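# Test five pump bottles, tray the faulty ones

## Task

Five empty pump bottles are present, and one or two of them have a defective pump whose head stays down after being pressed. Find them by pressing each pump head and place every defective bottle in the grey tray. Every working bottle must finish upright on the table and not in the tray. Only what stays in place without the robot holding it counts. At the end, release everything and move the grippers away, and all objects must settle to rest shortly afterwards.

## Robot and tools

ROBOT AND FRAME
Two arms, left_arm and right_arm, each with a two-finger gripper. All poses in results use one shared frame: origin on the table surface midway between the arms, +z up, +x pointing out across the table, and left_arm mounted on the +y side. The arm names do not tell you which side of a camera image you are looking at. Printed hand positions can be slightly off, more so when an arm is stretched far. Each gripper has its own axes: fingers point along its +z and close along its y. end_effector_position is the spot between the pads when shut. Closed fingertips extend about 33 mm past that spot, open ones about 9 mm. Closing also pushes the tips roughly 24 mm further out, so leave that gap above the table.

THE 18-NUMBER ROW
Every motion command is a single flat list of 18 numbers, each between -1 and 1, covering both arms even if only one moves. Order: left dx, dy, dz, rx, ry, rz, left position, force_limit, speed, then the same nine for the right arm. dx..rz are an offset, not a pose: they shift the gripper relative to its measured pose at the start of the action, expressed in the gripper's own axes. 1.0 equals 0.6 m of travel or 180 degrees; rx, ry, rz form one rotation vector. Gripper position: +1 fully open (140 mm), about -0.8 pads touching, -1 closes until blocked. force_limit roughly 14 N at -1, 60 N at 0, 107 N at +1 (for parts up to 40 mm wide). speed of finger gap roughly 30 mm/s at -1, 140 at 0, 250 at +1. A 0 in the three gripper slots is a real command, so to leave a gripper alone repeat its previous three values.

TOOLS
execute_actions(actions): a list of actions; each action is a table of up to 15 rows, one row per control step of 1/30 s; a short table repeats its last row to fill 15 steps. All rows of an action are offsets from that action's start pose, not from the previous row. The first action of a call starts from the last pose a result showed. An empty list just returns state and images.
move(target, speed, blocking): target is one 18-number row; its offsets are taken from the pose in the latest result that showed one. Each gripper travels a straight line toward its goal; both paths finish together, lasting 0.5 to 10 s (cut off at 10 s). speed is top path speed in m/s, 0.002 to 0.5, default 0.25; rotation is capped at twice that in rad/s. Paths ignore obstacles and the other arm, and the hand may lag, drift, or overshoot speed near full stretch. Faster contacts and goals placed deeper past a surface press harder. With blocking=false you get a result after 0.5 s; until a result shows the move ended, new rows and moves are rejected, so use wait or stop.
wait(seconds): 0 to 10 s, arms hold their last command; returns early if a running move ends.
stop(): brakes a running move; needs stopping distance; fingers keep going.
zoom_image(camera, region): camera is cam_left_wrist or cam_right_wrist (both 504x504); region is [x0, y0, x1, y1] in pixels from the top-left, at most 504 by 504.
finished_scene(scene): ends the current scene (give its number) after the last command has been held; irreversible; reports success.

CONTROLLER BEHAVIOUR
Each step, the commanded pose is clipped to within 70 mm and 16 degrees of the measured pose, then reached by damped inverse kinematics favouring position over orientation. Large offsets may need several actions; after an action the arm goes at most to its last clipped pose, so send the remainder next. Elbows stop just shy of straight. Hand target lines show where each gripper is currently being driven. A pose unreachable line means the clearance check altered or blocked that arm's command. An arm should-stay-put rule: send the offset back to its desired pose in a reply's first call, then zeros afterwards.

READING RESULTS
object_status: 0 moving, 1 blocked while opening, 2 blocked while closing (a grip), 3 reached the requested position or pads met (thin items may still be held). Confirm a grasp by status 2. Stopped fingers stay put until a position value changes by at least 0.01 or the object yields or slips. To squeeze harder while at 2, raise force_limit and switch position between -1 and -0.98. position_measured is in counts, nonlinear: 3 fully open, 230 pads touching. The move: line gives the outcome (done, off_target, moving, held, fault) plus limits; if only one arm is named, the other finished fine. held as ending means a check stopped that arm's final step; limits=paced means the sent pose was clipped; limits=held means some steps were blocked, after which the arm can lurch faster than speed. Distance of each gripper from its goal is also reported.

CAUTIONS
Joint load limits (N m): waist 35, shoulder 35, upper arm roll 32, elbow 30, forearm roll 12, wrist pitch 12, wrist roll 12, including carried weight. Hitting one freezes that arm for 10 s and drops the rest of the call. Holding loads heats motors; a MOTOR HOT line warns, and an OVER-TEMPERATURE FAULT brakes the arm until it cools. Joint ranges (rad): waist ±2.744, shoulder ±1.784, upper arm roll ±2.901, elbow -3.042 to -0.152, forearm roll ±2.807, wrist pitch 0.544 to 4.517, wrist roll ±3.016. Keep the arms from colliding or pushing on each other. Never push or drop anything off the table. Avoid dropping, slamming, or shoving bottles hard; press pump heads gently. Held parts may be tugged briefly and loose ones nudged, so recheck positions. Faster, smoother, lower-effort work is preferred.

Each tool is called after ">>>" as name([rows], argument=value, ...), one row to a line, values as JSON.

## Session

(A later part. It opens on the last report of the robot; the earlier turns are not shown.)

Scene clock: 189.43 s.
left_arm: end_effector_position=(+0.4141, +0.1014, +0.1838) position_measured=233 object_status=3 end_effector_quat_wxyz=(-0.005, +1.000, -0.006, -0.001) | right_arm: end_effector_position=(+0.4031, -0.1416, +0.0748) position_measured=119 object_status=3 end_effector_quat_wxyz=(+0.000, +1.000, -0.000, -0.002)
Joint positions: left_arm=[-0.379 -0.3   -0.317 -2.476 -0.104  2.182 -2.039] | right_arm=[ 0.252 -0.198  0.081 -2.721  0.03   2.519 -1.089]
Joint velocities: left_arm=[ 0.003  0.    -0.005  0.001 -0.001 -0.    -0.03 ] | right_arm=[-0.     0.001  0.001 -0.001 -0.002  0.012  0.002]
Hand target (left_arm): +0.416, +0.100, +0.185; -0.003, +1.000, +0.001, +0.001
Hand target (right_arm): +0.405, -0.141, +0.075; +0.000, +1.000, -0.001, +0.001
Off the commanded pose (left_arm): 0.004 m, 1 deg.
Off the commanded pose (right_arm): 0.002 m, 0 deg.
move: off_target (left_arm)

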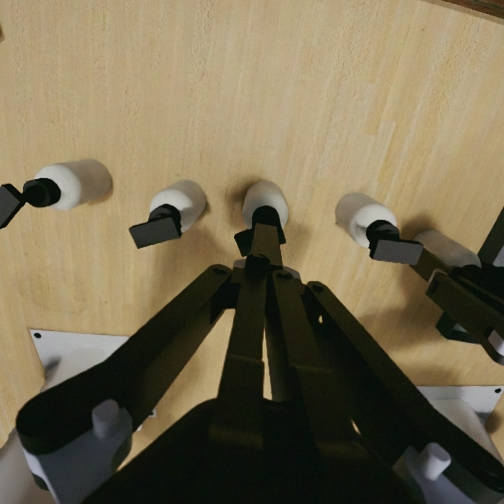

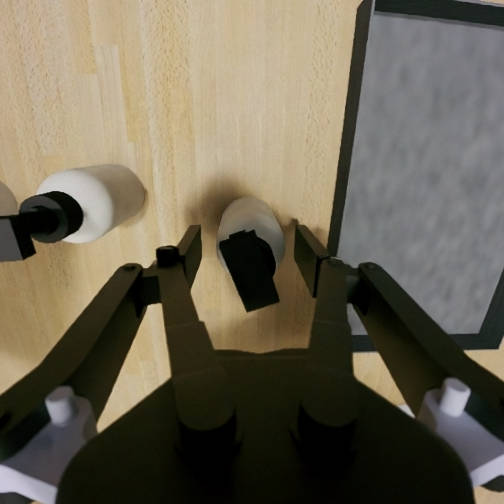

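>>> zoom_image(camera="cam_left_wrist", region=[200, 160, 340, 300])

>>> zoom_image(camera="cam_right_wrist", region=[160, 170, 340, 350])

>>> zoom_image(camera="cam_left_wrist", region=[0, 140, 220, 270])

Region (200, 160, 340, 300) of cam_left_wrist's 504x504 image, scaled by 3.600, with more detail than that image has.

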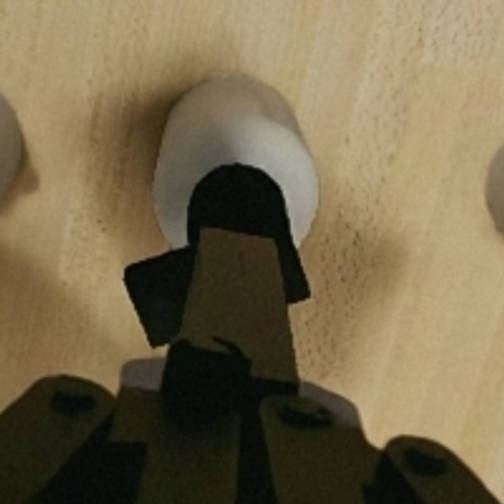

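Region (160, 170, 340, 350) of cam_right_wrist's 504x504 image, scaled by 2.800, with more detail than that image has.

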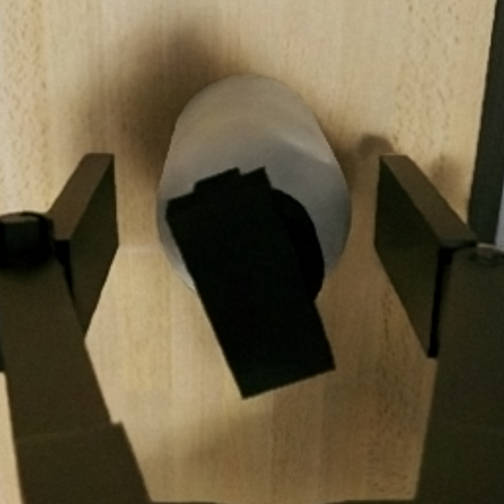

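Region (0, 140, 220, 270) of cam_left_wrist's 504x504 image, scaled by 2.291, with more detail than that image has; it fills the top 298 rows of this view, and the rest is white.

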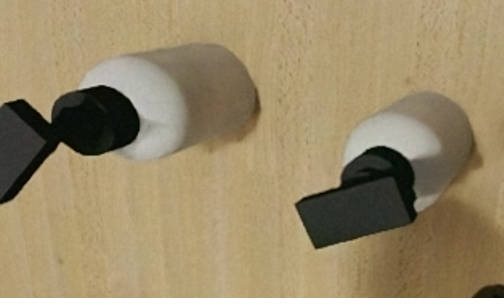

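>>> execute_actions([
  [[0.001,0.002,0.002,-0.0016,0.0006,-0.0038,-1,0,1,0.002,0.001,0,0,0.0013,0,-1,0,0],[0.001,0.004,0.005,-0.0032,0.0006,-0.0038,-1,0,1,0.002,0.002,0,0,0.0013,0,-1,0,0],[0.001,0.004,0.0085,-0.0032,0.0006,-0.0038,-1,0,1,0.002,0.002,0,0,0.0013,0,-1,0,0],[0.001,0.004,0.012,-0.0032,0.0006,-0.0038,-1,0,1,0.002,0.002,0,0,0.0013,0,-1,0,0],[0.001,0.004,0.0155,-0.0032,0.0006,-0.0038,-1,0,1,0.002,0.002,0,0,0.0013,0,-1,0,0],[0.001,0.004,0.019,-0.0032,0.0006,-0.0038,-1,0,1,0.002,0.002,0,0,0.0013,0,-1,0,0],[0.001,0.004,0.0225,-0.0032,0.0006,-0.0038,-1,0,1,0.002,0.002,0,0,0.0013,0,-1,0,0],[0.001,0.004,0.026,-0.0032,0.0006,-0.0038,-1,0,1,0.002,0.002,0,0,0.0013,0,-1,0,0],[0.001,0.004,0.0295,-0.0032,0.0006,-0.0038,-1,0,1,0.002,0.002,0,0,0.0013,0,-1,0,0],[0.001,0.004,0.033,-0.0032,0.0006,-0.0038,-1,0,1,0.002,0.002,0,0,0.0013,0,-1,0,0],[0.001,0.004,0.0365,-0.0032,0.0006,-0.0038,-1,0,1,0.002,0.002,0,0,0.0013,0,-1,0,0],[0.001,0.004,0.04,-0.0032,0.0006,-0.0038,-1,0,1,0.002,0.002,0,0,0.0013,0,-1,0,0],[0.001,0.004,0.043,-0.0032,0.0006,-0.0038,-1,0,1,0.002,0.002,0,0,0.0013,0,-1,0,0],[0.001,0.004,0.0458,-0.0032,0.0006,-0.0038,-1,0,1,0.002,0.002,0,0,0.0013,0,-1,0,0],[0.001,0.004,0.048,-0.0032,0.0006,-0.0038,-1,0,1,0.002,0.002,0,0,0.0013,0,-1,0,0]],
])

Scene clock: 207.07 s.
left_arm: end_effector_position=(+0.4119, +0.1014, +0.1596) position_measured=233 object_status=3 end_effector_quat_wxyz=(-0.002, +1.000, -0.001, -0.005) | right_arm: end_effector_position=(+0.4042, -0.1414, +0.0755) position_measured=160 object_status=2 end_effector_quat_wxyz=(-0.000, +1.000, -0.001, -0.001)
Joint positions: left_arm=[-0.379 -0.263 -0.32  -2.509 -0.107  2.244 -2.047] | right_arm=[ 0.252 -0.199  0.081 -2.722  0.03   2.521 -1.088]
Joint velocities: left_arm=[ 0.     0.088 -0.012 -0.062 -0.     0.14  -0.002] | right_arm=[ 0.    -0.003 -0.001 -0.001  0.001 -0.001  0.   ]
Hand target (left_arm): +0.415, +0.100, +0.155; -0.000, +1.000, -0.000, +0.000
Hand target (right_arm): +0.404, -0.143, +0.075; +0.000, +1.000, -0.000, -0.000
Off the commanded pose (left_arm): 0.006 m, 1 deg.
Off the commanded pose (right_arm): 0.002 m, 0 deg.

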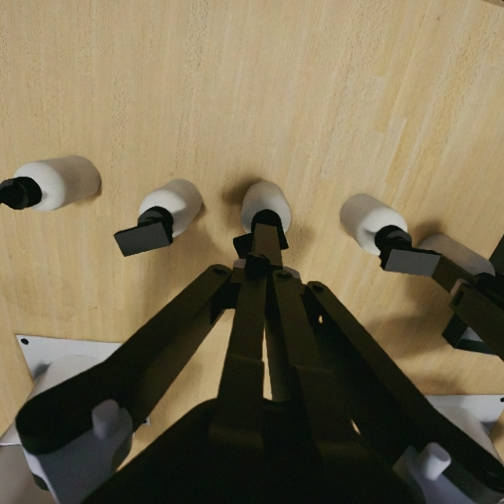

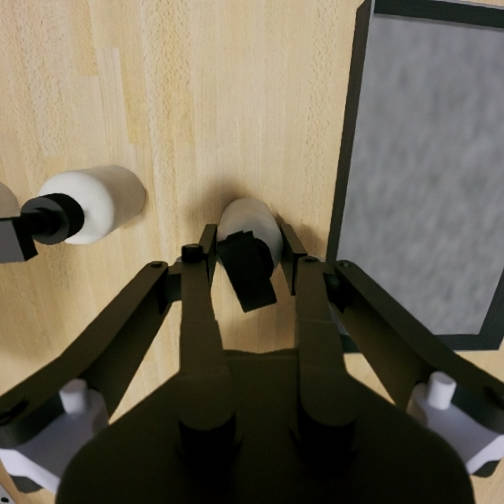

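>>> execute_actions(actions=[])

Scene clock: 208.53 s.
left_arm: end_effector_position=(+0.4153, +0.0992, +0.1570) position_measured=233 object_status=3 end_effector_quat_wxyz=(+0.001, +1.000, -0.002, -0.000) | right_arm: end_effector_position=(+0.4050, -0.1414, +0.0756) position_measured=160 object_status=2 end_effector_quat_wxyz=(-0.001, +1.000, -0.001, +0.000)
Joint positions: left_arm=[-0.379 -0.257 -0.321 -2.514 -0.107  2.267 -2.047] | right_arm=[ 0.251 -0.199  0.081 -2.722  0.029  2.524 -1.088]
Joint velocities: left_arm=[ 0.    -0.    -0.     0.001 -0.001 -0.     0.   ] | right_arm=[-0.021  0.001 -0.004  0.006 -0.009  0.07   0.001]
Hand target (left_arm): +0.415, +0.100, +0.155; -0.000, +1.000, -0.000, +0.000
Hand target (right_arm): +0.404, -0.143, +0.075; +0.000, +1.000, -0.000, -0.000
Off the commanded pose (left_arm): 0.002 m, 0 deg.
Off the commanded pose (right_arm): 0.002 m, 0 deg.

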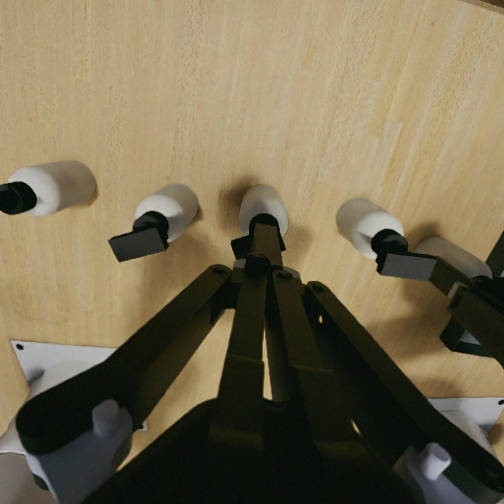

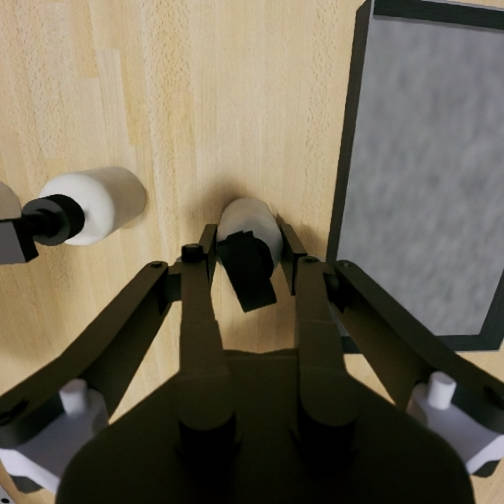

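>>> execute_actions([
  [[0,0,-0.003,0,0,0,-1,0,1,0,0,-0.003,0,0,0,-1,0,0],[0,0,-0.007,0,0,0,-1,0,1,0,0,-0.008,0,0,0,-1,0,0],[0,0,-0.012,0,0,0,-1,0,1,0,0.001,-0.015,0,0,0,-1,0,0],[0,0,-0.017,0,0,0,-1,0,1,0.001,0.002,-0.023,0,0,0,-1,0,0],[0,0,-0.023,0,0,0,-1,0,1,0.001,0.004,-0.032,0,0,0,-1,0,0],[0,0,-0.029,0,0,0,-1,0,1,0.002,0.007,-0.041,0,0,0,-1,0,0],[0,0,-0.034,0,0,0,-1,0,1,0.003,0.011,-0.050,0,0,0,-1,0,0],[0,0,-0.039,0,0,0,-1,0,1,0.005,0.016,-0.058,0,0,0,-1,0,0],[0,0,-0.043,0,0,0,-1,0,1,0.007,0.022,-0.065,0,0,0,-1,0,0],[0,0,-0.046,0,0,0,-1,0,1,0.009,0.029,-0.071,0,0,0,-1,0,0],[0,0,-0.048,0,0,0,0,0,1,0.011,0.036,-0.076,0,0,0,-1,0,0],[0,0,-0.048,0,0,0,0,0,1,0.013,0.043,-0.080,0,0,0,-1,0,0],[0,0,-0.048,0,0,0,0,0,1,0.015,0.050,-0.082,0,0,0,-1,0,0],[0,0,-0.048,0,0,0,0,0,1,0.017,0.056,-0.083,0,0,0,-1,0,0],[0,0,-0.048,0,0,0,0,0,1,0.018,0.060,-0.083,0,0,0,-1,0,0]],
])

Scene clock: 219.67 s.
left_arm: end_effector_position=(+0.4188, +0.0977, +0.1855) position_measured=189 object_status=0 end_effector_quat_wxyz=(+0.003, +1.000, +0.000, +0.007) | right_arm: end_effector_position=(+0.4209, -0.1638, +0.1246) position_measured=160 object_status=2 end_effector_quat_wxyz=(-0.009, +1.000, -0.018, +0.013)
Joint positions: left_arm=[-0.38  -0.301 -0.314 -2.478 -0.113  2.202 -2.046] | right_arm=[ 0.225 -0.327  0.034 -2.699  0.022  2.404 -1.12 ]
Joint velocities: left_arm=[-0.001 -0.007  0.005  0.009 -0.003 -0.078  0.004] | right_arm=[-0.111 -0.142 -0.184 -0.001 -0.054 -0.203 -0.142]
Hand target (left_arm): +0.415, +0.099, +0.186; +0.002, +1.000, -0.002, -0.000
Hand target (right_arm): +0.415, -0.177, +0.125; -0.001, +1.000, -0.002, +0.001
Off the commanded pose (left_arm): 0.004 m, 1 deg.
Off the commanded pose (right_arm): 0.015 m, 3 deg.

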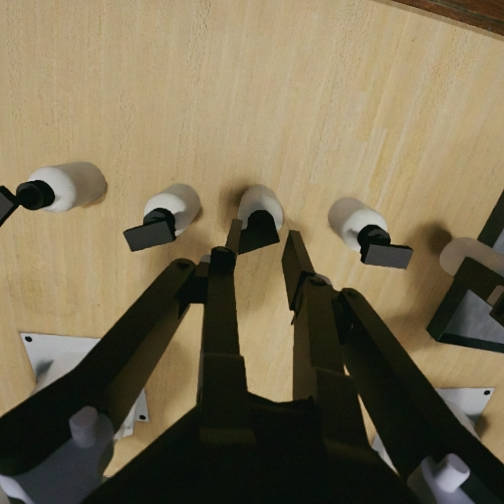

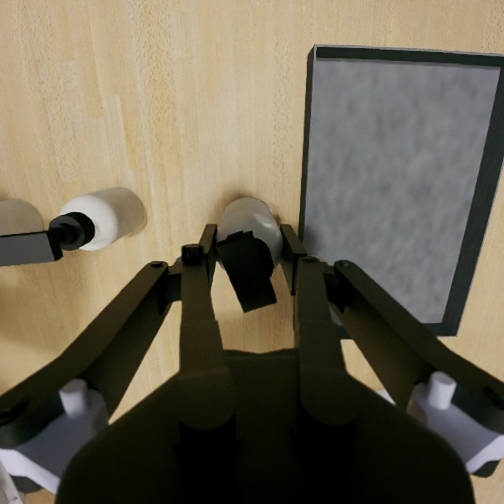

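>>> execute_actions(actions=[])

>>> zoom_image(camera="cam_left_wrist", region=[200, 160, 340, 300])

Scene clock: 220.97 s.
left_arm: end_effector_position=(+0.4150, +0.0997, +0.1844) position_measured=129 object_status=3 end_effector_quat_wxyz=(+0.000, +1.000, +0.000, +0.000) | right_arm: end_effector_position=(+0.4157, -0.1746, +0.1246) position_measured=160 object_status=2 end_effector_quat_wxyz=(-0.003, +1.000, -0.004, +0.001)
Joint positions: left_arm=[-0.38  -0.302 -0.314 -2.478 -0.113  2.189 -2.045] | right_arm=[ 0.218 -0.335  0.022 -2.699  0.015  2.369 -1.162]
Joint velocities: left_arm=[-0.001  0.     0.     0.    -0.     0.     0.001] | right_arm=[-0.    -0.    -0.    -0.     0.    -0.001 -0.002]
Hand target (left_arm): +0.415, +0.099, +0.186; +0.002, +1.000, -0.002, -0.000
Hand target (right_arm): +0.415, -0.177, +0.125; -0.001, +1.000, -0.002, +0.001
Off the commanded pose (left_arm): 0.001 m, 0 deg.
Off the commanded pose (right_arm): 0.003 m, 0 deg.

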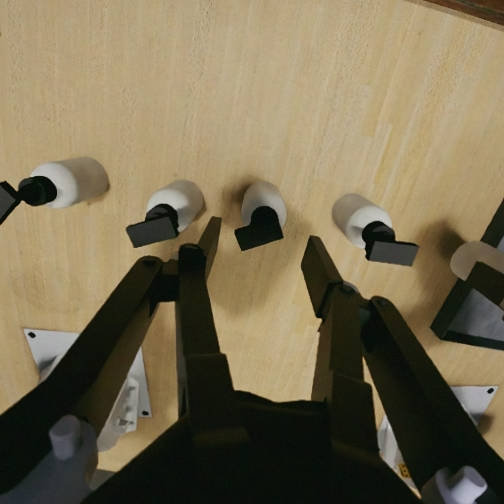

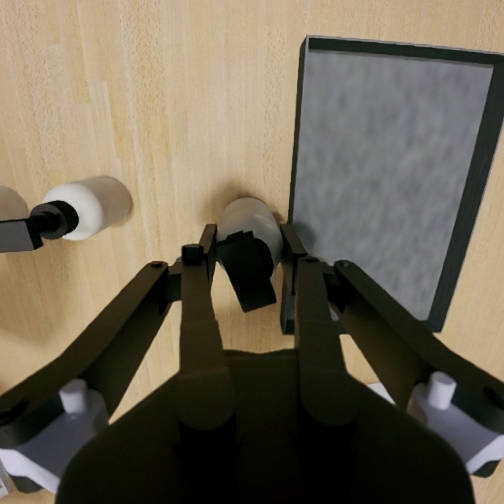

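Region (200, 160, 340, 300) of cam_left_wrist's 504x504 image, scaled by 3.600, with more detail than that image has.

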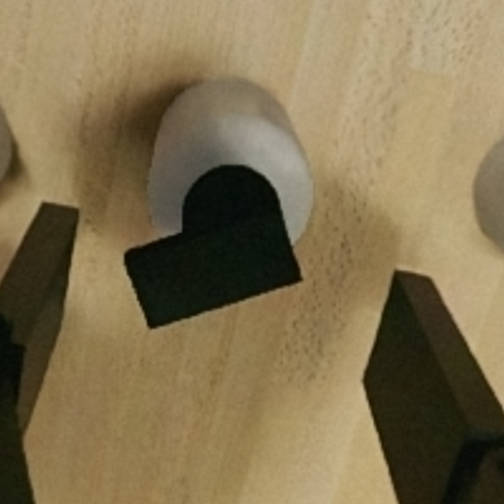

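>>> execute_actions(actions=[])

>>> zoom_image(camera="cam_left_wrist", region=[200, 160, 340, 300])

Scene clock: 227.37 s.
left_arm: end_effector_position=(+0.4150, +0.0996, +0.1844) position_measured=129 object_status=3 end_effector_quat_wxyz=(+0.001, +1.000, +0.000, +0.000) | right_arm: end_effector_position=(+0.4157, -0.1746, +0.1246) position_measured=160 object_status=2 end_effector_quat_wxyz=(-0.003, +1.000, -0.004, +0.001)
Joint positions: left_arm=[-0.38  -0.302 -0.314 -2.478 -0.113  2.189 -2.044] | right_arm=[ 0.218 -0.335  0.022 -2.699  0.015  2.369 -1.162]
Joint velocities: left_arm=[-0.     0.001  0.     0.001 -0.001  0.001 -0.001] | right_arm=[ 0.001 -0.001 -0.001  0.    -0.001  0.001  0.001]
Hand target (left_arm): +0.415, +0.099, +0.186; +0.002, +1.000, -0.002, -0.000
Hand target (right_arm): +0.415, -0.177, +0.125; -0.001, +1.000, -0.002, +0.001
Off the commanded pose (left_arm): 0.001 m, 0 deg.
Off the commanded pose (right_arm): 0.003 m, 0 deg.

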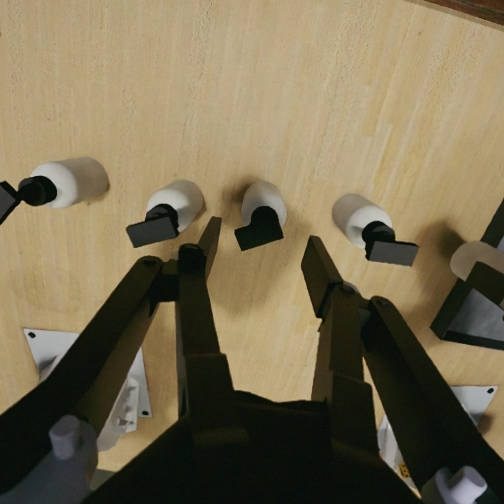

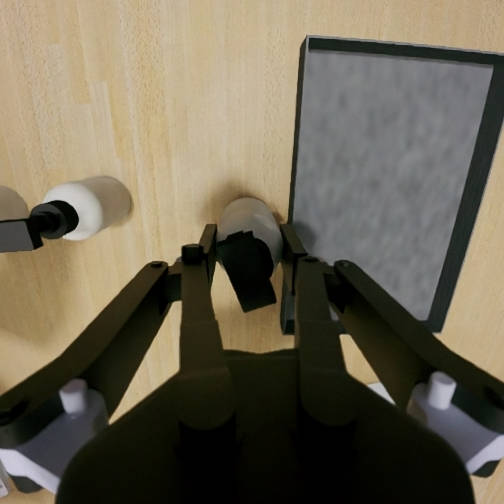

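Region (200, 160, 340, 300) of cam_left_wrist's 504x504 image, scaled by 3.600, with more detail than that image has.

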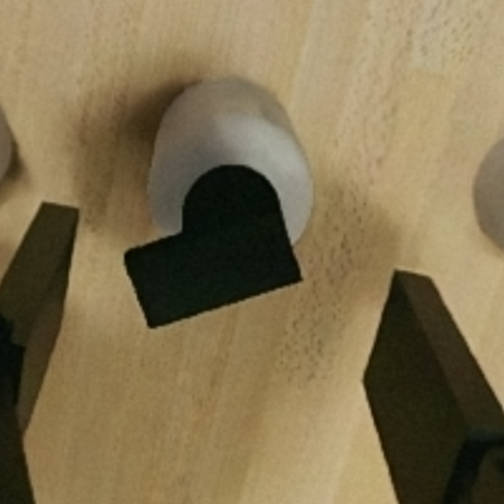

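>>> move(target=[0,0.002,0.04,0.0006,0,0.23,0.05,0,1, 0.0905,0.309,0.02,-0.0019,-0.0006,-0.0025,-1,0,0], speed=0.5)

Scene clock: 274.50 s.
left_arm: end_effector_position=(+0.4161, +0.0991, +0.1620) position_measured=123 object_status=3 end_effector_quat_wxyz=(-0.002, +0.938, -0.347, +0.001) | right_arm: end_effector_position=(+0.4656, -0.3599, +0.1115) position_measured=160 object_status=2 end_effector_quat_wxyz=(-0.000, +1.000, -0.005, -0.002)
Joint positions: left_arm=[-0.588 -0.252 -0.117 -2.506 -0.031  2.256 -1.402] | right_arm=[ 0.078 -0.258 -0.33  -2.65  -0.122  2.398 -1.538]
Joint velocities: left_arm=[-0.004  0.     0.005  0.    -0.     0.     0.029] | right_arm=[-0.001  0.001 -0.001  0.    -0.    -0.001 -0.019]
Hand target (left_arm): +0.415, +0.099, +0.160; -0.001, +0.936, -0.353, +0.000
Hand target (right_arm): +0.468, -0.361, +0.112; +0.000, +1.000, +0.000, +0.001
Off the commanded pose (left_arm): 0.002 m, 1 deg.
Off the commanded pose (right_arm): 0.003 m, 1 deg.
move: done; limits=paced

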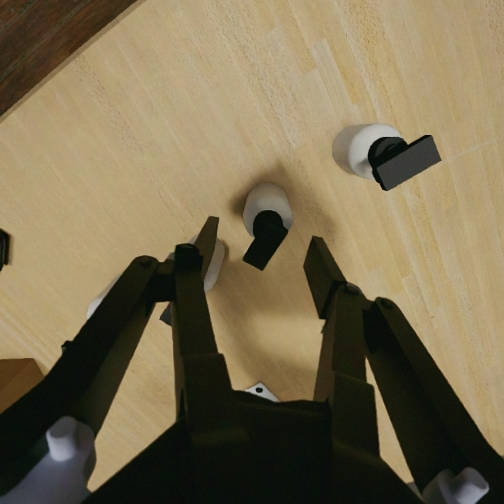

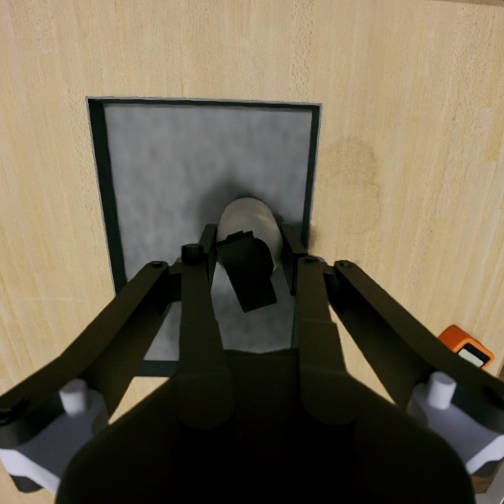

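>>> zoom_image(camera="cam_left_wrist", region=[150, 160, 350, 340])

Region (150, 160, 350, 340) of cam_left_wrist's 504x504 image, scaled by 2.520, with more detail than that image has; it fills the top 454 rows of this view, and the rest is white.

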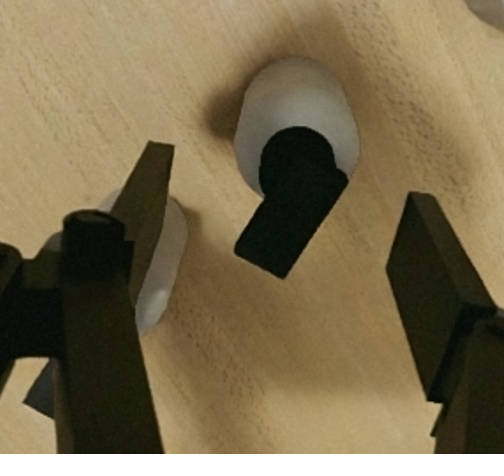

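>>> execute_actions([
  [[0.001,0.002,0.003,0,0,0.003,0.05,0,1,0,0,0.002,0,0.0013,-0.003,-1,0,0],[0.002,0.004,0.009,0,0,0.003,0.05,0,1,0,0,0.005,0,0.0013,-0.003,-1,0,0],[0.003,0.006,0.018,0,0,0.003,0.05,0,1,0,0,0.009,0,0.0013,-0.003,-1,0,0],[0.003,0.006,0.029,0,0,0.003,0.05,0,1,0,0,0.014,0,0.0013,-0.003,-1,0,0],[0.003,0.006,0.042,0,0,0.003,0.05,0,1,0,0,0.019,0,0.0013,-0.003,-1,0,0],[0.003,0.006,0.055,0,0,0.003,0.05,0,1,0,0,0.024,0,0.0013,-0.003,-1,0,0],[0.003,0.006,0.068,0,0,0.003,0.05,0,1,0,0,0.029,0,0.0013,-0.003,-1,0,0],[0.003,0.006,0.081,0,0,0.003,0.05,0,1,0,0,0.034,0,0.0013,-0.003,-1,0,0],[0.003,0.006,0.094,0,0,0.003,0.05,0,1,0,0,0.038,0,0.0013,-0.003,-1,0,0],[0.003,0.006,0.107,0,0,0.003,0.05,0,1,0,0,0.042,0,0.0013,-0.003,-1,0,0],[0.003,0.006,0.119,0,0,0.003,0.05,0,1,0,0,0.045,0,0.0013,-0.003,-1,0,0],[0.003,0.006,0.129,0,0,0.003,0.05,0,1,0,0,0.048,0,0.0013,-0.003,-1,0,0],[0.003,0.006,0.137,0,0,0.003,0.05,0,1,0,0,0.050,0,0.0013,-0.003,-1,0,0],[0.003,0.006,0.142,0,0,0.003,0.05,0,1,0,0,0.052,0,0.0013,-0.003,-1,0,0],[0.003,0.006,0.145,0,0,0.003,0.05,0,1,0,0,0.0535,0,0.0013,-0.003,-1,0,0]],
])

Scene clock: 293.43 s.
left_arm: end_effector_position=(+0.4033, +0.1042, +0.0824) position_measured=123 object_status=3 end_effector_quat_wxyz=(-0.006, +0.935, -0.355, -0.023) | right_arm: end_effector_position=(+0.4598, -0.3609, +0.0817) position_measured=160 object_status=2 end_effector_quat_wxyz=(+0.002, +1.000, -0.002, -0.009)
Joint positions: left_arm=[-0.587 -0.1   -0.125 -2.575 -0.014  2.428 -1.404] | right_arm=[ 0.083 -0.192 -0.337 -2.676 -0.112  2.475 -1.551]
Joint velocities: left_arm=[ 0.01   0.327  0.    -0.076  0.062  0.385 -0.039] | right_arm=[ 0.011  0.11  -0.013 -0.025  0.033  0.15  -0.024]
Hand target (left_arm): +0.416, +0.097, +0.077; -0.004, +0.936, -0.351, -0.000
Hand target (right_arm): +0.465, -0.360, +0.080; +0.000, +1.000, -0.000, +0.000
Off the commanded pose (left_arm): 0.017 m, 3 deg.
Off the commanded pose (right_arm): 0.006 m, 1 deg.

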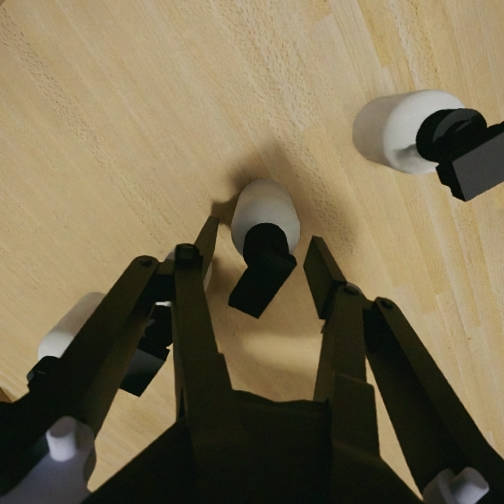

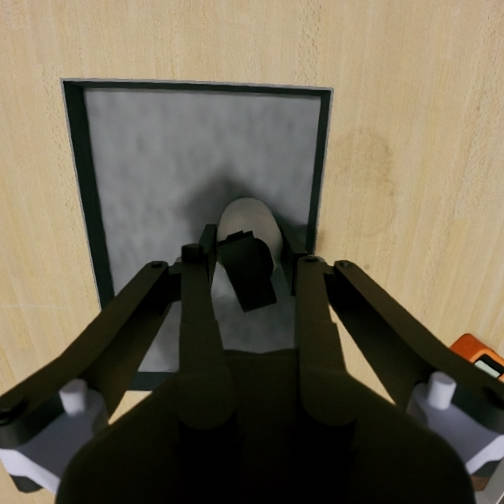

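>>> execute_actions(actions=[])

>>> zoom_image(camera="cam_left_wrist", region=[100, 160, 360, 410])

Scene clock: 294.43 s.
left_arm: end_effector_position=(+0.4153, +0.0974, +0.0777) position_measured=123 object_status=3 end_effector_quat_wxyz=(-0.003, +0.936, -0.353, -0.002) | right_arm: end_effector_position=(+0.4653, -0.3607, +0.0805) position_measured=160 object_status=2 end_effector_quat_wxyz=(+0.002, +1.000, -0.000, -0.000)
Joint positions: left_arm=[-0.586 -0.081 -0.125 -2.579 -0.007  2.495 -1.414] | right_arm=[ 0.084 -0.185 -0.338 -2.678 -0.108  2.501 -1.558]
Joint velocities: left_arm=[-0.001 -0.001  0.001  0.    -0.001  0.002 -0.001] | right_arm=[ 0.002 -0.001  0.    -0.001 -0.001  0.     0.001]
Hand target (left_arm): +0.416, +0.097, +0.077; -0.004, +0.936, -0.351, -0.000
Hand target (right_arm): +0.465, -0.360, +0.080; +0.000, +1.000, -0.000, +0.000
Off the commanded pose (left_arm): 0.003 m, 0 deg.
Off the commanded pose (right_arm): 0.001 m, 0 deg.

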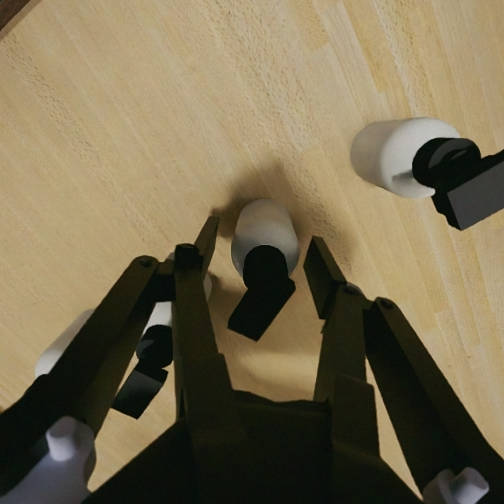

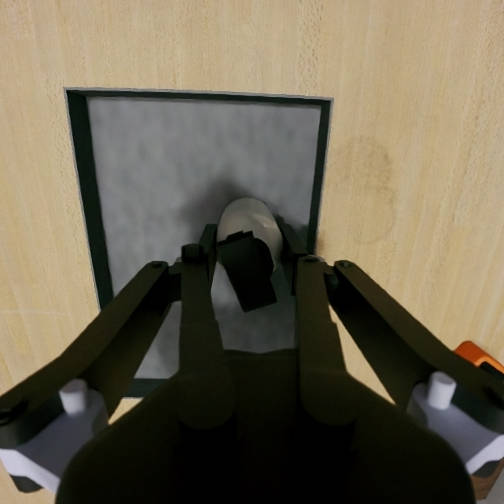

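Region (100, 160, 360, 410) of cam_left_wrist's 504x504 image, scaled by 1.938, with more detail than that image has; it fills the top 485 rows of this view, and the rest is white.

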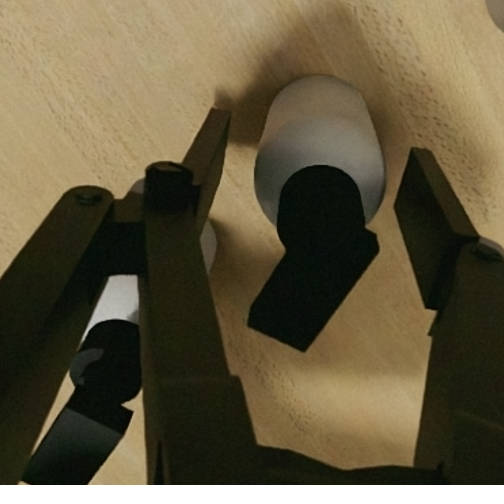

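>>> execute_actions([
  [[0,0.001,0.002,0,0,0,-1,0,0,0,0,0.002,0,0,0,-1,0,0],[0,0.0025,0.003,0,0,0,-1,0,0,0,0,0.003,0,0,0,-1,0,0],[0,0.0025,0.003,0,0,0,-1,0,0,0,0,0.003,0,0,0,0.05,0,0.6],[0,0.0025,0.003,0,0,0,-1,0,0,0,0,0.003,0,0,0,0.05,0,0.6],[0,0.0025,0.003,0,0,0,-1,0,0,0,0,0.003,0,0,0,0.05,0,0.6],[0,0.0025,0.003,0,0,0,-1,0,0,0,0,0.002,0,0,0,0.05,0,0.6],[0,0.0025,0.003,0,0,0,-1,0,0,0,0,-0.003,0,0,0,0.05,0,0.6],[0,0.0025,0.003,0,0,0,-1,0,0,0,0,-0.012,0,0,0,0.05,0,0.6],[0,0.0025,0.003,0,0,0,-1,0,0,0,0,-0.024,0,0,0,0.05,0,0.6],[0,0.0025,0.003,0,0,0,-1,0,0,0,0,-0.038,0,0,0,0.05,0,0.6],[0,0.0025,0.0,0,0,0,-1,0,0,0,0,-0.053,0,0,0,0.05,0,0.6],[0,0.0025,-0.006,0,0,0,-1,0,0,0,0,-0.068,0,0,0,0.05,0,0.6],[0,0.0025,-0.014,0,0,0,-1,0,0,0,0,-0.083,0,0,0,0.05,0,0.6],[0,0.0025,-0.023,0,0,0,-1,0,0,0,0,-0.098,0,0,0,0.05,0,0.6],[0,0.0025,-0.032,0,0,0,-1,0,0,0,0,-0.112,0,0,0,0.05,0,0.6]],
])

Scene clock: 303.93 s.
left_arm: end_effector_position=(+0.4153, +0.0971, +0.0846) position_measured=161 object_status=2 end_effector_quat_wxyz=(-0.003, +0.936, -0.352, -0.000) | right_arm: end_effector_position=(+0.4779, -0.3591, +0.1281) position_measured=123 object_status=0 end_effector_quat_wxyz=(-0.002, +1.000, +0.003, +0.019)
Joint positions: left_arm=[-0.587 -0.098 -0.126 -2.577 -0.009  2.478 -1.415] | right_arm=[ 0.076 -0.289 -0.325 -2.639 -0.127  2.399 -1.55 ]
Joint velocities: left_arm=[-0.008 -0.261  0.001  0.046 -0.037 -0.211  0.001] | right_arm=[-0.04  -0.529  0.086  0.274 -0.075 -0.545  0.05 ]
Hand target (left_arm): +0.414, +0.096, +0.096; -0.003, +0.936, -0.353, -0.001
Hand target (right_arm): +0.467, -0.361, +0.144; +0.002, +1.000, -0.001, +0.002
Off the commanded pose (left_arm): 0.012 m, 0 deg.
Off the commanded pose (right_arm): 0.023 m, 2 deg.

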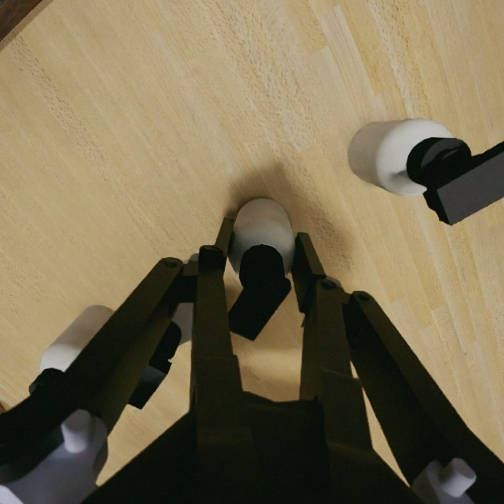

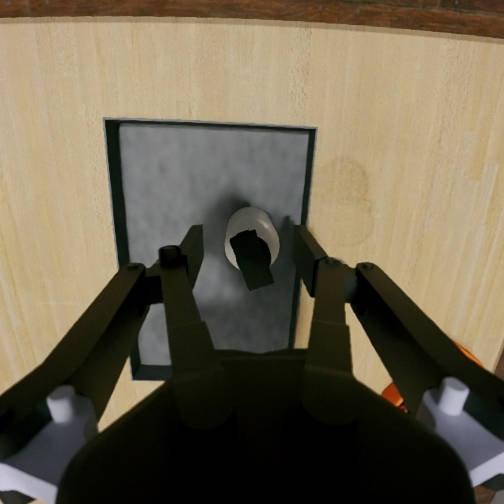

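>>> execute_actions(actions=[])

Scene clock: 304.57 s.
left_arm: end_effector_position=(+0.4151, +0.0969, +0.0953) position_measured=161 object_status=2 end_effector_quat_wxyz=(-0.003, +0.936, -0.351, -0.000) | right_arm: end_effector_position=(+0.4685, -0.3601, +0.1445) position_measured=123 object_status=3 end_effector_quat_wxyz=(-0.000, +1.000, +0.001, +0.005)
Joint positions: left_arm=[-0.588 -0.122 -0.126 -2.57  -0.014  2.446 -1.415] | right_arm=[ 0.073 -0.328 -0.318 -2.618 -0.135  2.31  -1.538]
Joint velocities: left_arm=[-0.001 -0.002 -0.002  0.001  0.001 -0.005 -0.001] | right_arm=[ 0.    -0.     0.     0.     0.    -0.013  0.008]
Hand target (left_arm): +0.414, +0.096, +0.096; -0.003, +0.936, -0.353, -0.001
Hand target (right_arm): +0.467, -0.361, +0.144; +0.002, +1.000, -0.001, +0.002
Off the commanded pose (left_arm): 0.002 m, 0 deg.
Off the commanded pose (right_arm): 0.005 m, 1 deg.

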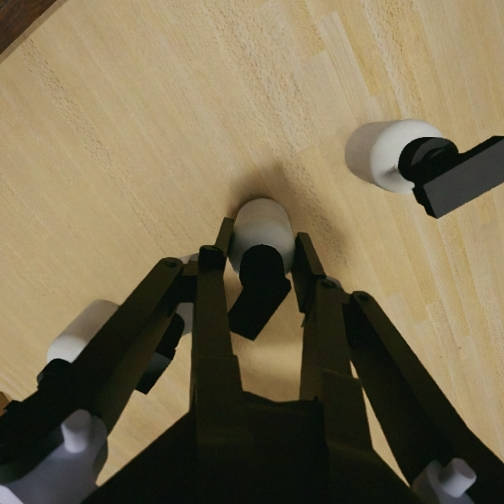

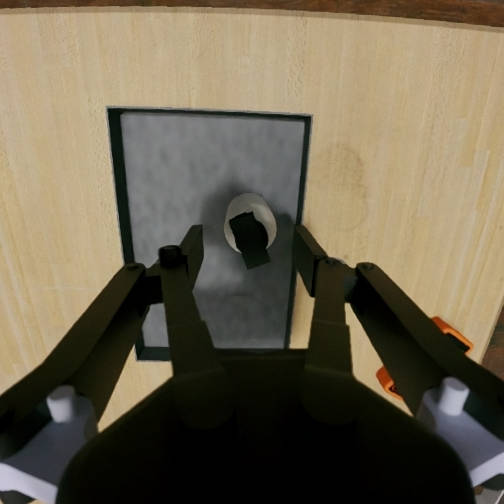

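>>> execute_actions([
  [[-0.0005,0.003,-0.002,0,0,0,-1,0,0,0,0,-0.004,0,-0.003,0,0.05,0,0.6],[-0.0017,0.010,-0.005,0,0,0,-1,0,0,0,0,-0.012,0,-0.003,0,0.05,0,0.6],[-0.0034,0.020,-0.009,0,0,0,-1,0,0,0,0,-0.022,0,-0.003,0,0.05,0,0.6],[-0.0055,0.032,-0.014,0,0,0,-1,0,0,0,0,-0.034,0,-0.003,0,0.05,0,0.6],[-0.0077,0.045,-0.019,0,0,0,-1,0,0,0,0,-0.046,0,-0.003,0,0.05,0,0.6],[-0.0099,0.058,-0.024,0,0,0,-1,0,0,0,0.002,-0.058,0,-0.003,0,0.05,0,0.6],[-0.0121,0.071,-0.029,0,0,0,-1,0,0,0,0.006,-0.069,0,-0.003,0,0.05,0,0.6],[-0.0144,0.084,-0.033,0,0,0,-1,0,0,0,0.013,-0.078,0,-0.003,0,0.05,0,0.6],[-0.0166,0.097,-0.037,0,0,0,-1,0,0,0,0.022,-0.086,0,-0.003,0,0.05,0,0.6],[-0.0188,0.110,-0.041,0,0,0,-1,0,0,0,0.033,-0.092,0,-0.003,0,0.05,0,0.6],[-0.0208,0.122,-0.044,0,0,0,-1,0,0,0,0.045,-0.096,0,-0.003,0,0.05,0,0.6],[-0.0226,0.132,-0.047,0,0,0,-1,0,0,0,0.057,-0.099,0,-0.003,0,0.05,0,0.6],[-0.0239,0.140,-0.049,0,0,0,-1,0,0,0,0.068,-0.100,0,-0.003,0,0.05,0,0.6],[-0.0248,0.145,-0.050,0,0,0,-1,0,0,0,0.077,-0.100,0,-0.003,0,0.05,0,0.6],[-0.0253,0.148,-0.050,0,0,0,-1,0,0,0,0.083,-0.100,0,-0.003,0,0.05,0,0.6]],
])

Scene clock: 328.20 s.
left_arm: end_effector_position=(+0.3588, +0.0426, +0.1235) position_measured=161 object_status=2 end_effector_quat_wxyz=(-0.003, +0.924, -0.382, +0.009) | right_arm: end_effector_position=(+0.4783, -0.3949, +0.2052) position_measured=123 object_status=3 end_effector_quat_wxyz=(-0.003, +1.000, -0.018, +0.017)
Joint positions: left_arm=[-0.669 -0.233 -0.229 -2.601 -0.06   2.388 -1.494] | right_arm=[ 0.038 -0.405 -0.349 -2.515 -0.152  2.16  -1.566]
Joint velocities: left_arm=[-0.116 -0.141 -0.202 -0.019 -0.094 -0.116 -0.223] | right_arm=[-0.151 -0.004 -0.241  0.112 -0.079 -0.193 -0.174]
Hand target (left_arm): +0.346, +0.041, +0.123; -0.003, +0.936, -0.352, -0.001
Hand target (right_arm): +0.468, -0.409, +0.204; -0.000, +1.000, -0.000, +0.001
Off the commanded pose (left_arm): 0.014 m, 4 deg.
Off the commanded pose (right_arm): 0.018 m, 3 deg.

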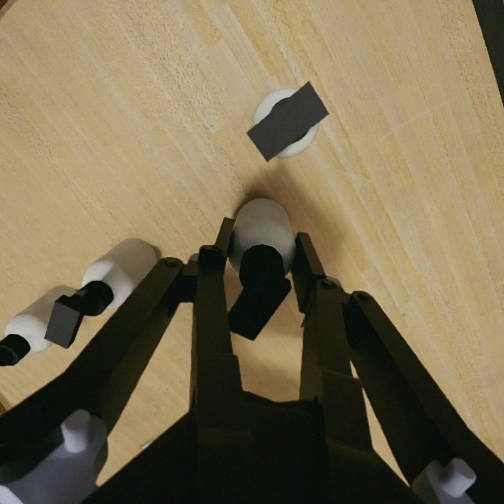

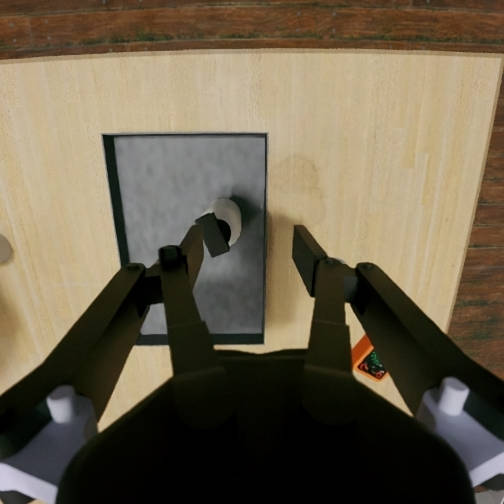

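>>> execute_actions(actions=[])

Scene clock: 328.87 s.
left_arm: end_effector_position=(+0.3483, +0.0406, +0.1234) position_measured=161 object_status=2 end_effector_quat_wxyz=(-0.003, +0.933, -0.359, +0.002) | right_arm: end_effector_position=(+0.4687, -0.4072, +0.2040) position_measured=123 object_status=3 end_effector_quat_wxyz=(-0.002, +1.000, -0.005, +0.003)
Joint positions: left_arm=[-0.675 -0.241 -0.241 -2.604 -0.071  2.369 -1.553] | right_arm=[ 0.027 -0.405 -0.366 -2.509 -0.161  2.127 -1.612]
Joint velocities: left_arm=[-0.    -0.     0.001 -0.001  0.    -0.002 -0.025] | right_arm=[-0.001  0.001 -0.001  0.     0.    -0.004 -0.019]
Hand target (left_arm): +0.346, +0.041, +0.123; -0.003, +0.936, -0.352, -0.001
Hand target (right_arm): +0.468, -0.409, +0.204; -0.000, +1.000, -0.000, +0.001
Off the commanded pose (left_arm): 0.003 m, 1 deg.
Off the commanded pose (right_arm): 0.003 m, 1 deg.

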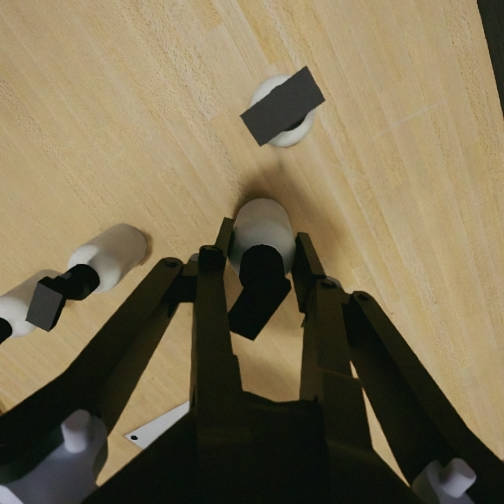

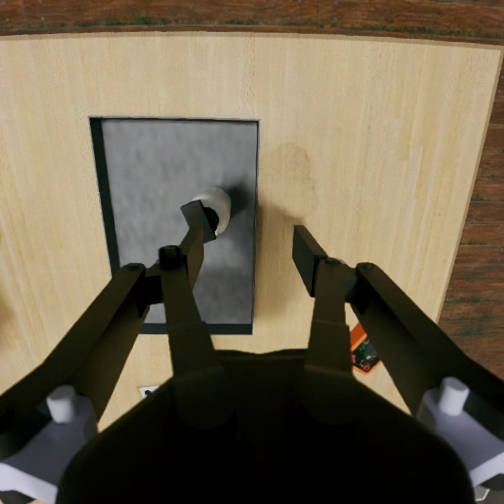

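>>> move(target=[0.3305,0.399,-0.0133,-0.0022,-0.0005,0.111,-1,0,0, -0.081,0.321,-0.027,0,0,0.14,0.05,0,0.6], speed=0.38)

Scene clock: 338.73 s.
left_arm: end_effector_position=(+0.3366, -0.2686, +0.1316) position_measured=161 object_status=2 end_effector_quat_wxyz=(-0.007, +0.854, -0.521, +0.000) | right_arm: end_effector_position=(+0.4181, -0.5986, +0.2198) position_measured=123 object_status=3 end_effector_quat_wxyz=(-0.002, +0.975, -0.220, +0.004)
Joint positions: left_arm=[-0.959  0.479 -0.359 -1.663  0.202  2.1   -1.718] | right_arm=[-0.227 -0.356 -0.551 -2.395 -0.204  2.086 -1.601]
Joint velocities: left_arm=[-0.006  0.     0.005  0.001 -0.    -0.011 -0.007] | right_arm=[ 0.     0.     0.     0.002 -0.001 -0.    -0.001]
Hand target (left_arm): +0.337, -0.268, +0.132; -0.009, +0.855, -0.518, -0.000
Hand target (right_arm): +0.417, -0.599, +0.220; -0.002, +0.975, -0.223, +0.003
Off the commanded pose (left_arm): 0.003 m, 1 deg.
Off the commanded pose (right_arm): 0.001 m, 0 deg.
move: done

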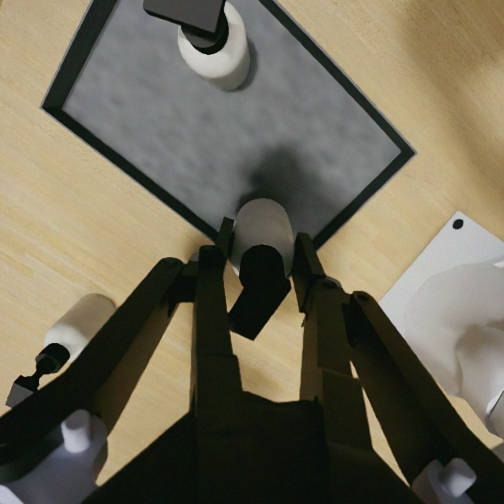

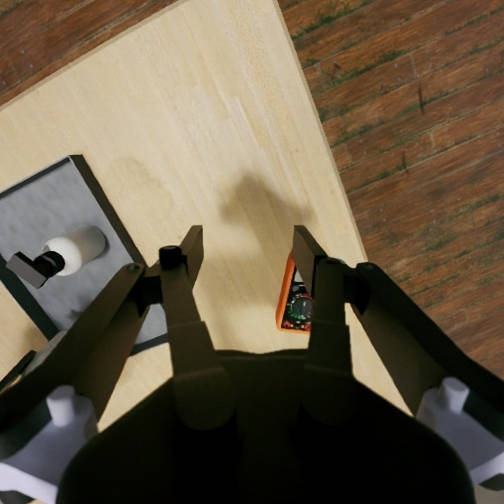

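>>> zoom_image(camera="cam_left_wrist", region=[140, 130, 420, 350])

Region (140, 130, 420, 350) of cam_left_wrist's 504x504 image, scaled by 1.800, with more detail than that image has; it fills the top 396 rows of this view, and the rest is white.

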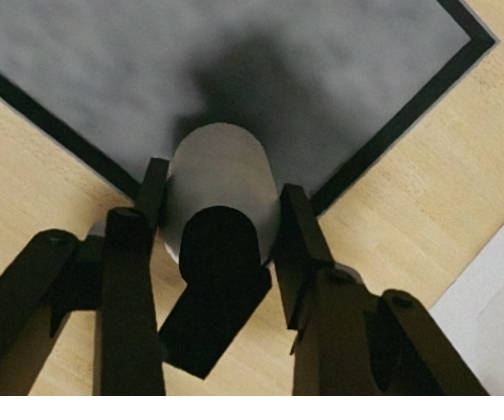

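>>> execute_actions([
  [[0.001,0.0005,0.003,-0.001,0.0006,0,-1,0,0,0,0,0,0,0,0,0.05,0,0.6],[0.003,0.0015,0.008,-0.002,0.0012,0,-1,0,0,0,0,0,0,0,0,0.05,0,0.6],[0.005,0.0025,0.015,-0.003,0.0018,0,-1,0,0,0,0,0,0,0,0,0.05,0,0.6],[0.007,0.0035,0.023,-0.0038,0.0023,0,-1,0,0,0,0,0,0,0,0,0.05,0,0.6],[0.009,0.0045,0.031,-0.0038,0.0023,0,-1,0,0,0,0,0,0,0,0,0.05,0,0.6],[0.011,0.0055,0.039,-0.0038,0.0023,0,-1,0,0,0,0,0,0,0,0,0.05,0,0.6],[0.012,0.006,0.047,-0.0038,0.0023,0,-1,0,0,0,0,0,0,0,0,0.05,0,0.6],[0.012,0.006,0.054,-0.0038,0.0023,0,-1,0,0,0,0,0,0,0,0,0.05,0,0.6],[0.012,0.006,0.060,-0.0038,0.0023,0,-1,0,0,0,0,0,0,0,0,0.05,0,0.6],[0.012,0.006,0.066,-0.0038,0.0023,0,-1,0,0,0,0,0,0,0,0,0.05,0,0.6],[0.012,0.006,0.071,-0.0038,0.0023,0,-1,0,0,0,0,0,0,0,0,0.05,0,0.6],[0.012,0.006,0.075,-0.0038,0.0023,0,-1,0,0,0,0,0,0,0,0,0.05,0,0.6],[0.012,0.006,0.079,-0.0038,0.0023,0,-1,0,0,0,0,0,0,0,0,0.05,0,0.6],[0.012,0.006,0.082,-0.0038,0.0023,0,-1,0,0,0,0,0,0,0,0,0.05,0,0.6],[0.012,0.006,0.085,-0.0038,0.0023,0,-1,0,0,0,0,0,0,0,0,0.05,0,0.6]],
])

Scene clock: 354.87 s.
left_arm: end_effector_position=(+0.3356, -0.2713, +0.0841) position_measured=161 object_status=2 end_effector_quat_wxyz=(-0.004, +0.853, -0.522, -0.008) | right_arm: end_effector_position=(+0.4181, -0.5986, +0.2198) position_measured=123 object_status=3 end_effector_quat_wxyz=(-0.002, +0.975, -0.220, +0.004)
Joint positions: left_arm=[-0.966  0.555 -0.348 -1.672  0.217  2.171 -1.722] | right_arm=[-0.227 -0.356 -0.551 -2.394 -0.204  2.086 -1.601]
Joint velocities: left_arm=[-0.014  0.104  0.026 -0.023  0.04   0.132 -0.009] | right_arm=[ 0.     0.001 -0.001  0.001  0.001  0.    -0.001]
Hand target (left_arm): +0.338, -0.277, +0.081; -0.000, +0.854, -0.521, +0.000
Hand target (right_arm): +0.418, -0.599, +0.220; -0.002, +0.975, -0.220, +0.004
Off the commanded pose (left_arm): 0.006 m, 1 deg.
Off the commanded pose (right_arm): 0.000 m, 0 deg.

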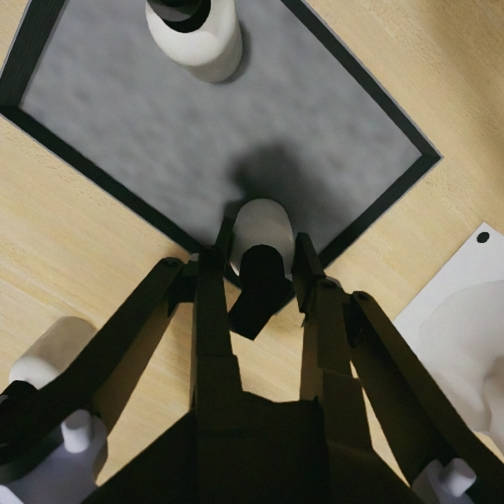

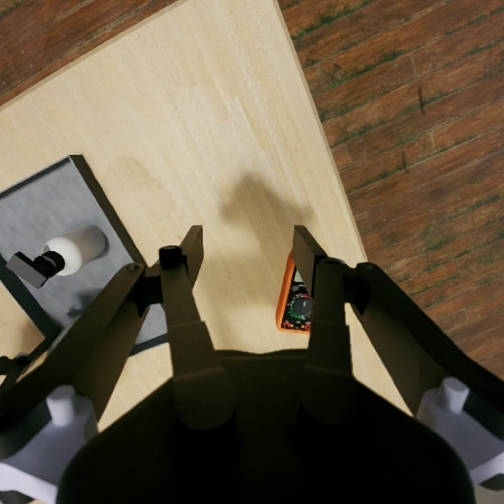

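>>> execute_actions(actions=[])

>>> zoom_image(camera="cam_left_wrist", region=[180, 130, 360, 310])

Scene clock: 355.90 s.
left_arm: end_effector_position=(+0.3375, -0.2759, +0.0809) position_measured=161 object_status=2 end_effector_quat_wxyz=(+0.000, +0.853, -0.522, -0.002) | right_arm: end_effector_position=(+0.4181, -0.5986, +0.2198) position_measured=123 object_status=3 end_effector_quat_wxyz=(-0.002, +0.975, -0.220, +0.004)
Joint positions: left_arm=[-0.967  0.562 -0.346 -1.674  0.222  2.193 -1.725] | right_arm=[-0.227 -0.356 -0.551 -2.394 -0.204  2.086 -1.601]
Joint velocities: left_arm=[ 0.001 -0.001  0.001  0.    -0.001 -0.    -0.003] | right_arm=[-0.001  0.    -0.001 -0.001  0.     0.    -0.001]
Hand target (left_arm): +0.338, -0.277, +0.081; -0.000, +0.854, -0.521, +0.000
Hand target (right_arm): +0.418, -0.599, +0.220; -0.002, +0.975, -0.220, +0.004
Off the commanded pose (left_arm): 0.001 m, 0 deg.
Off the commanded pose (right_arm): 0.000 m, 0 deg.

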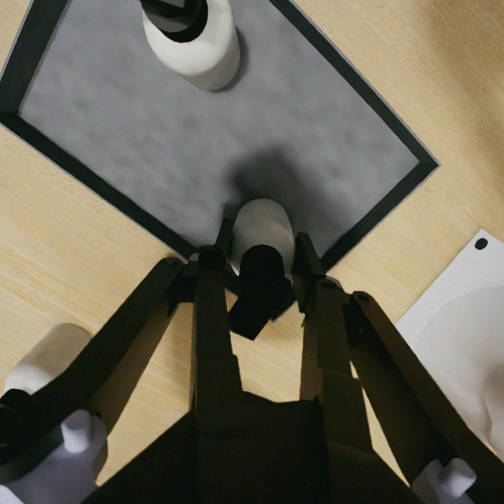

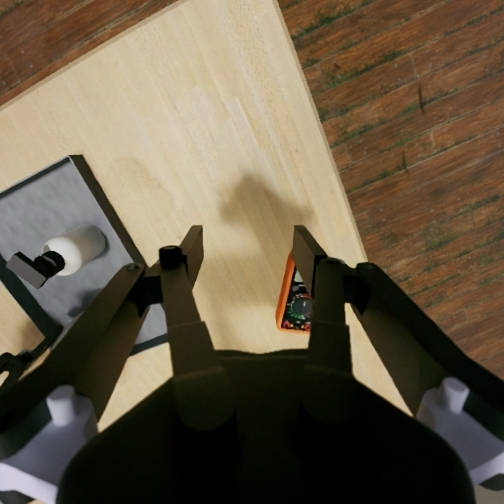

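Region (180, 130, 360, 310) of cam_left_wrist's 504x504 image, scaled by 2.800, with more detail than that image has.

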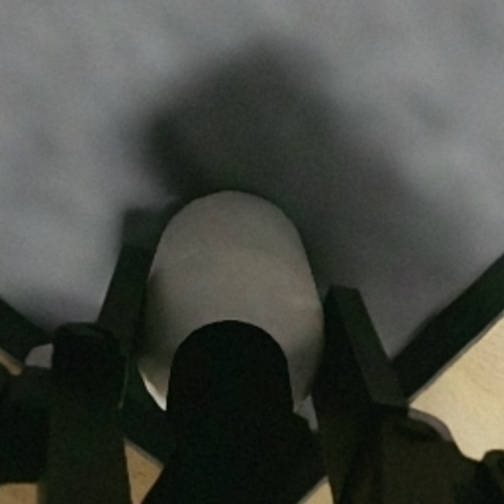

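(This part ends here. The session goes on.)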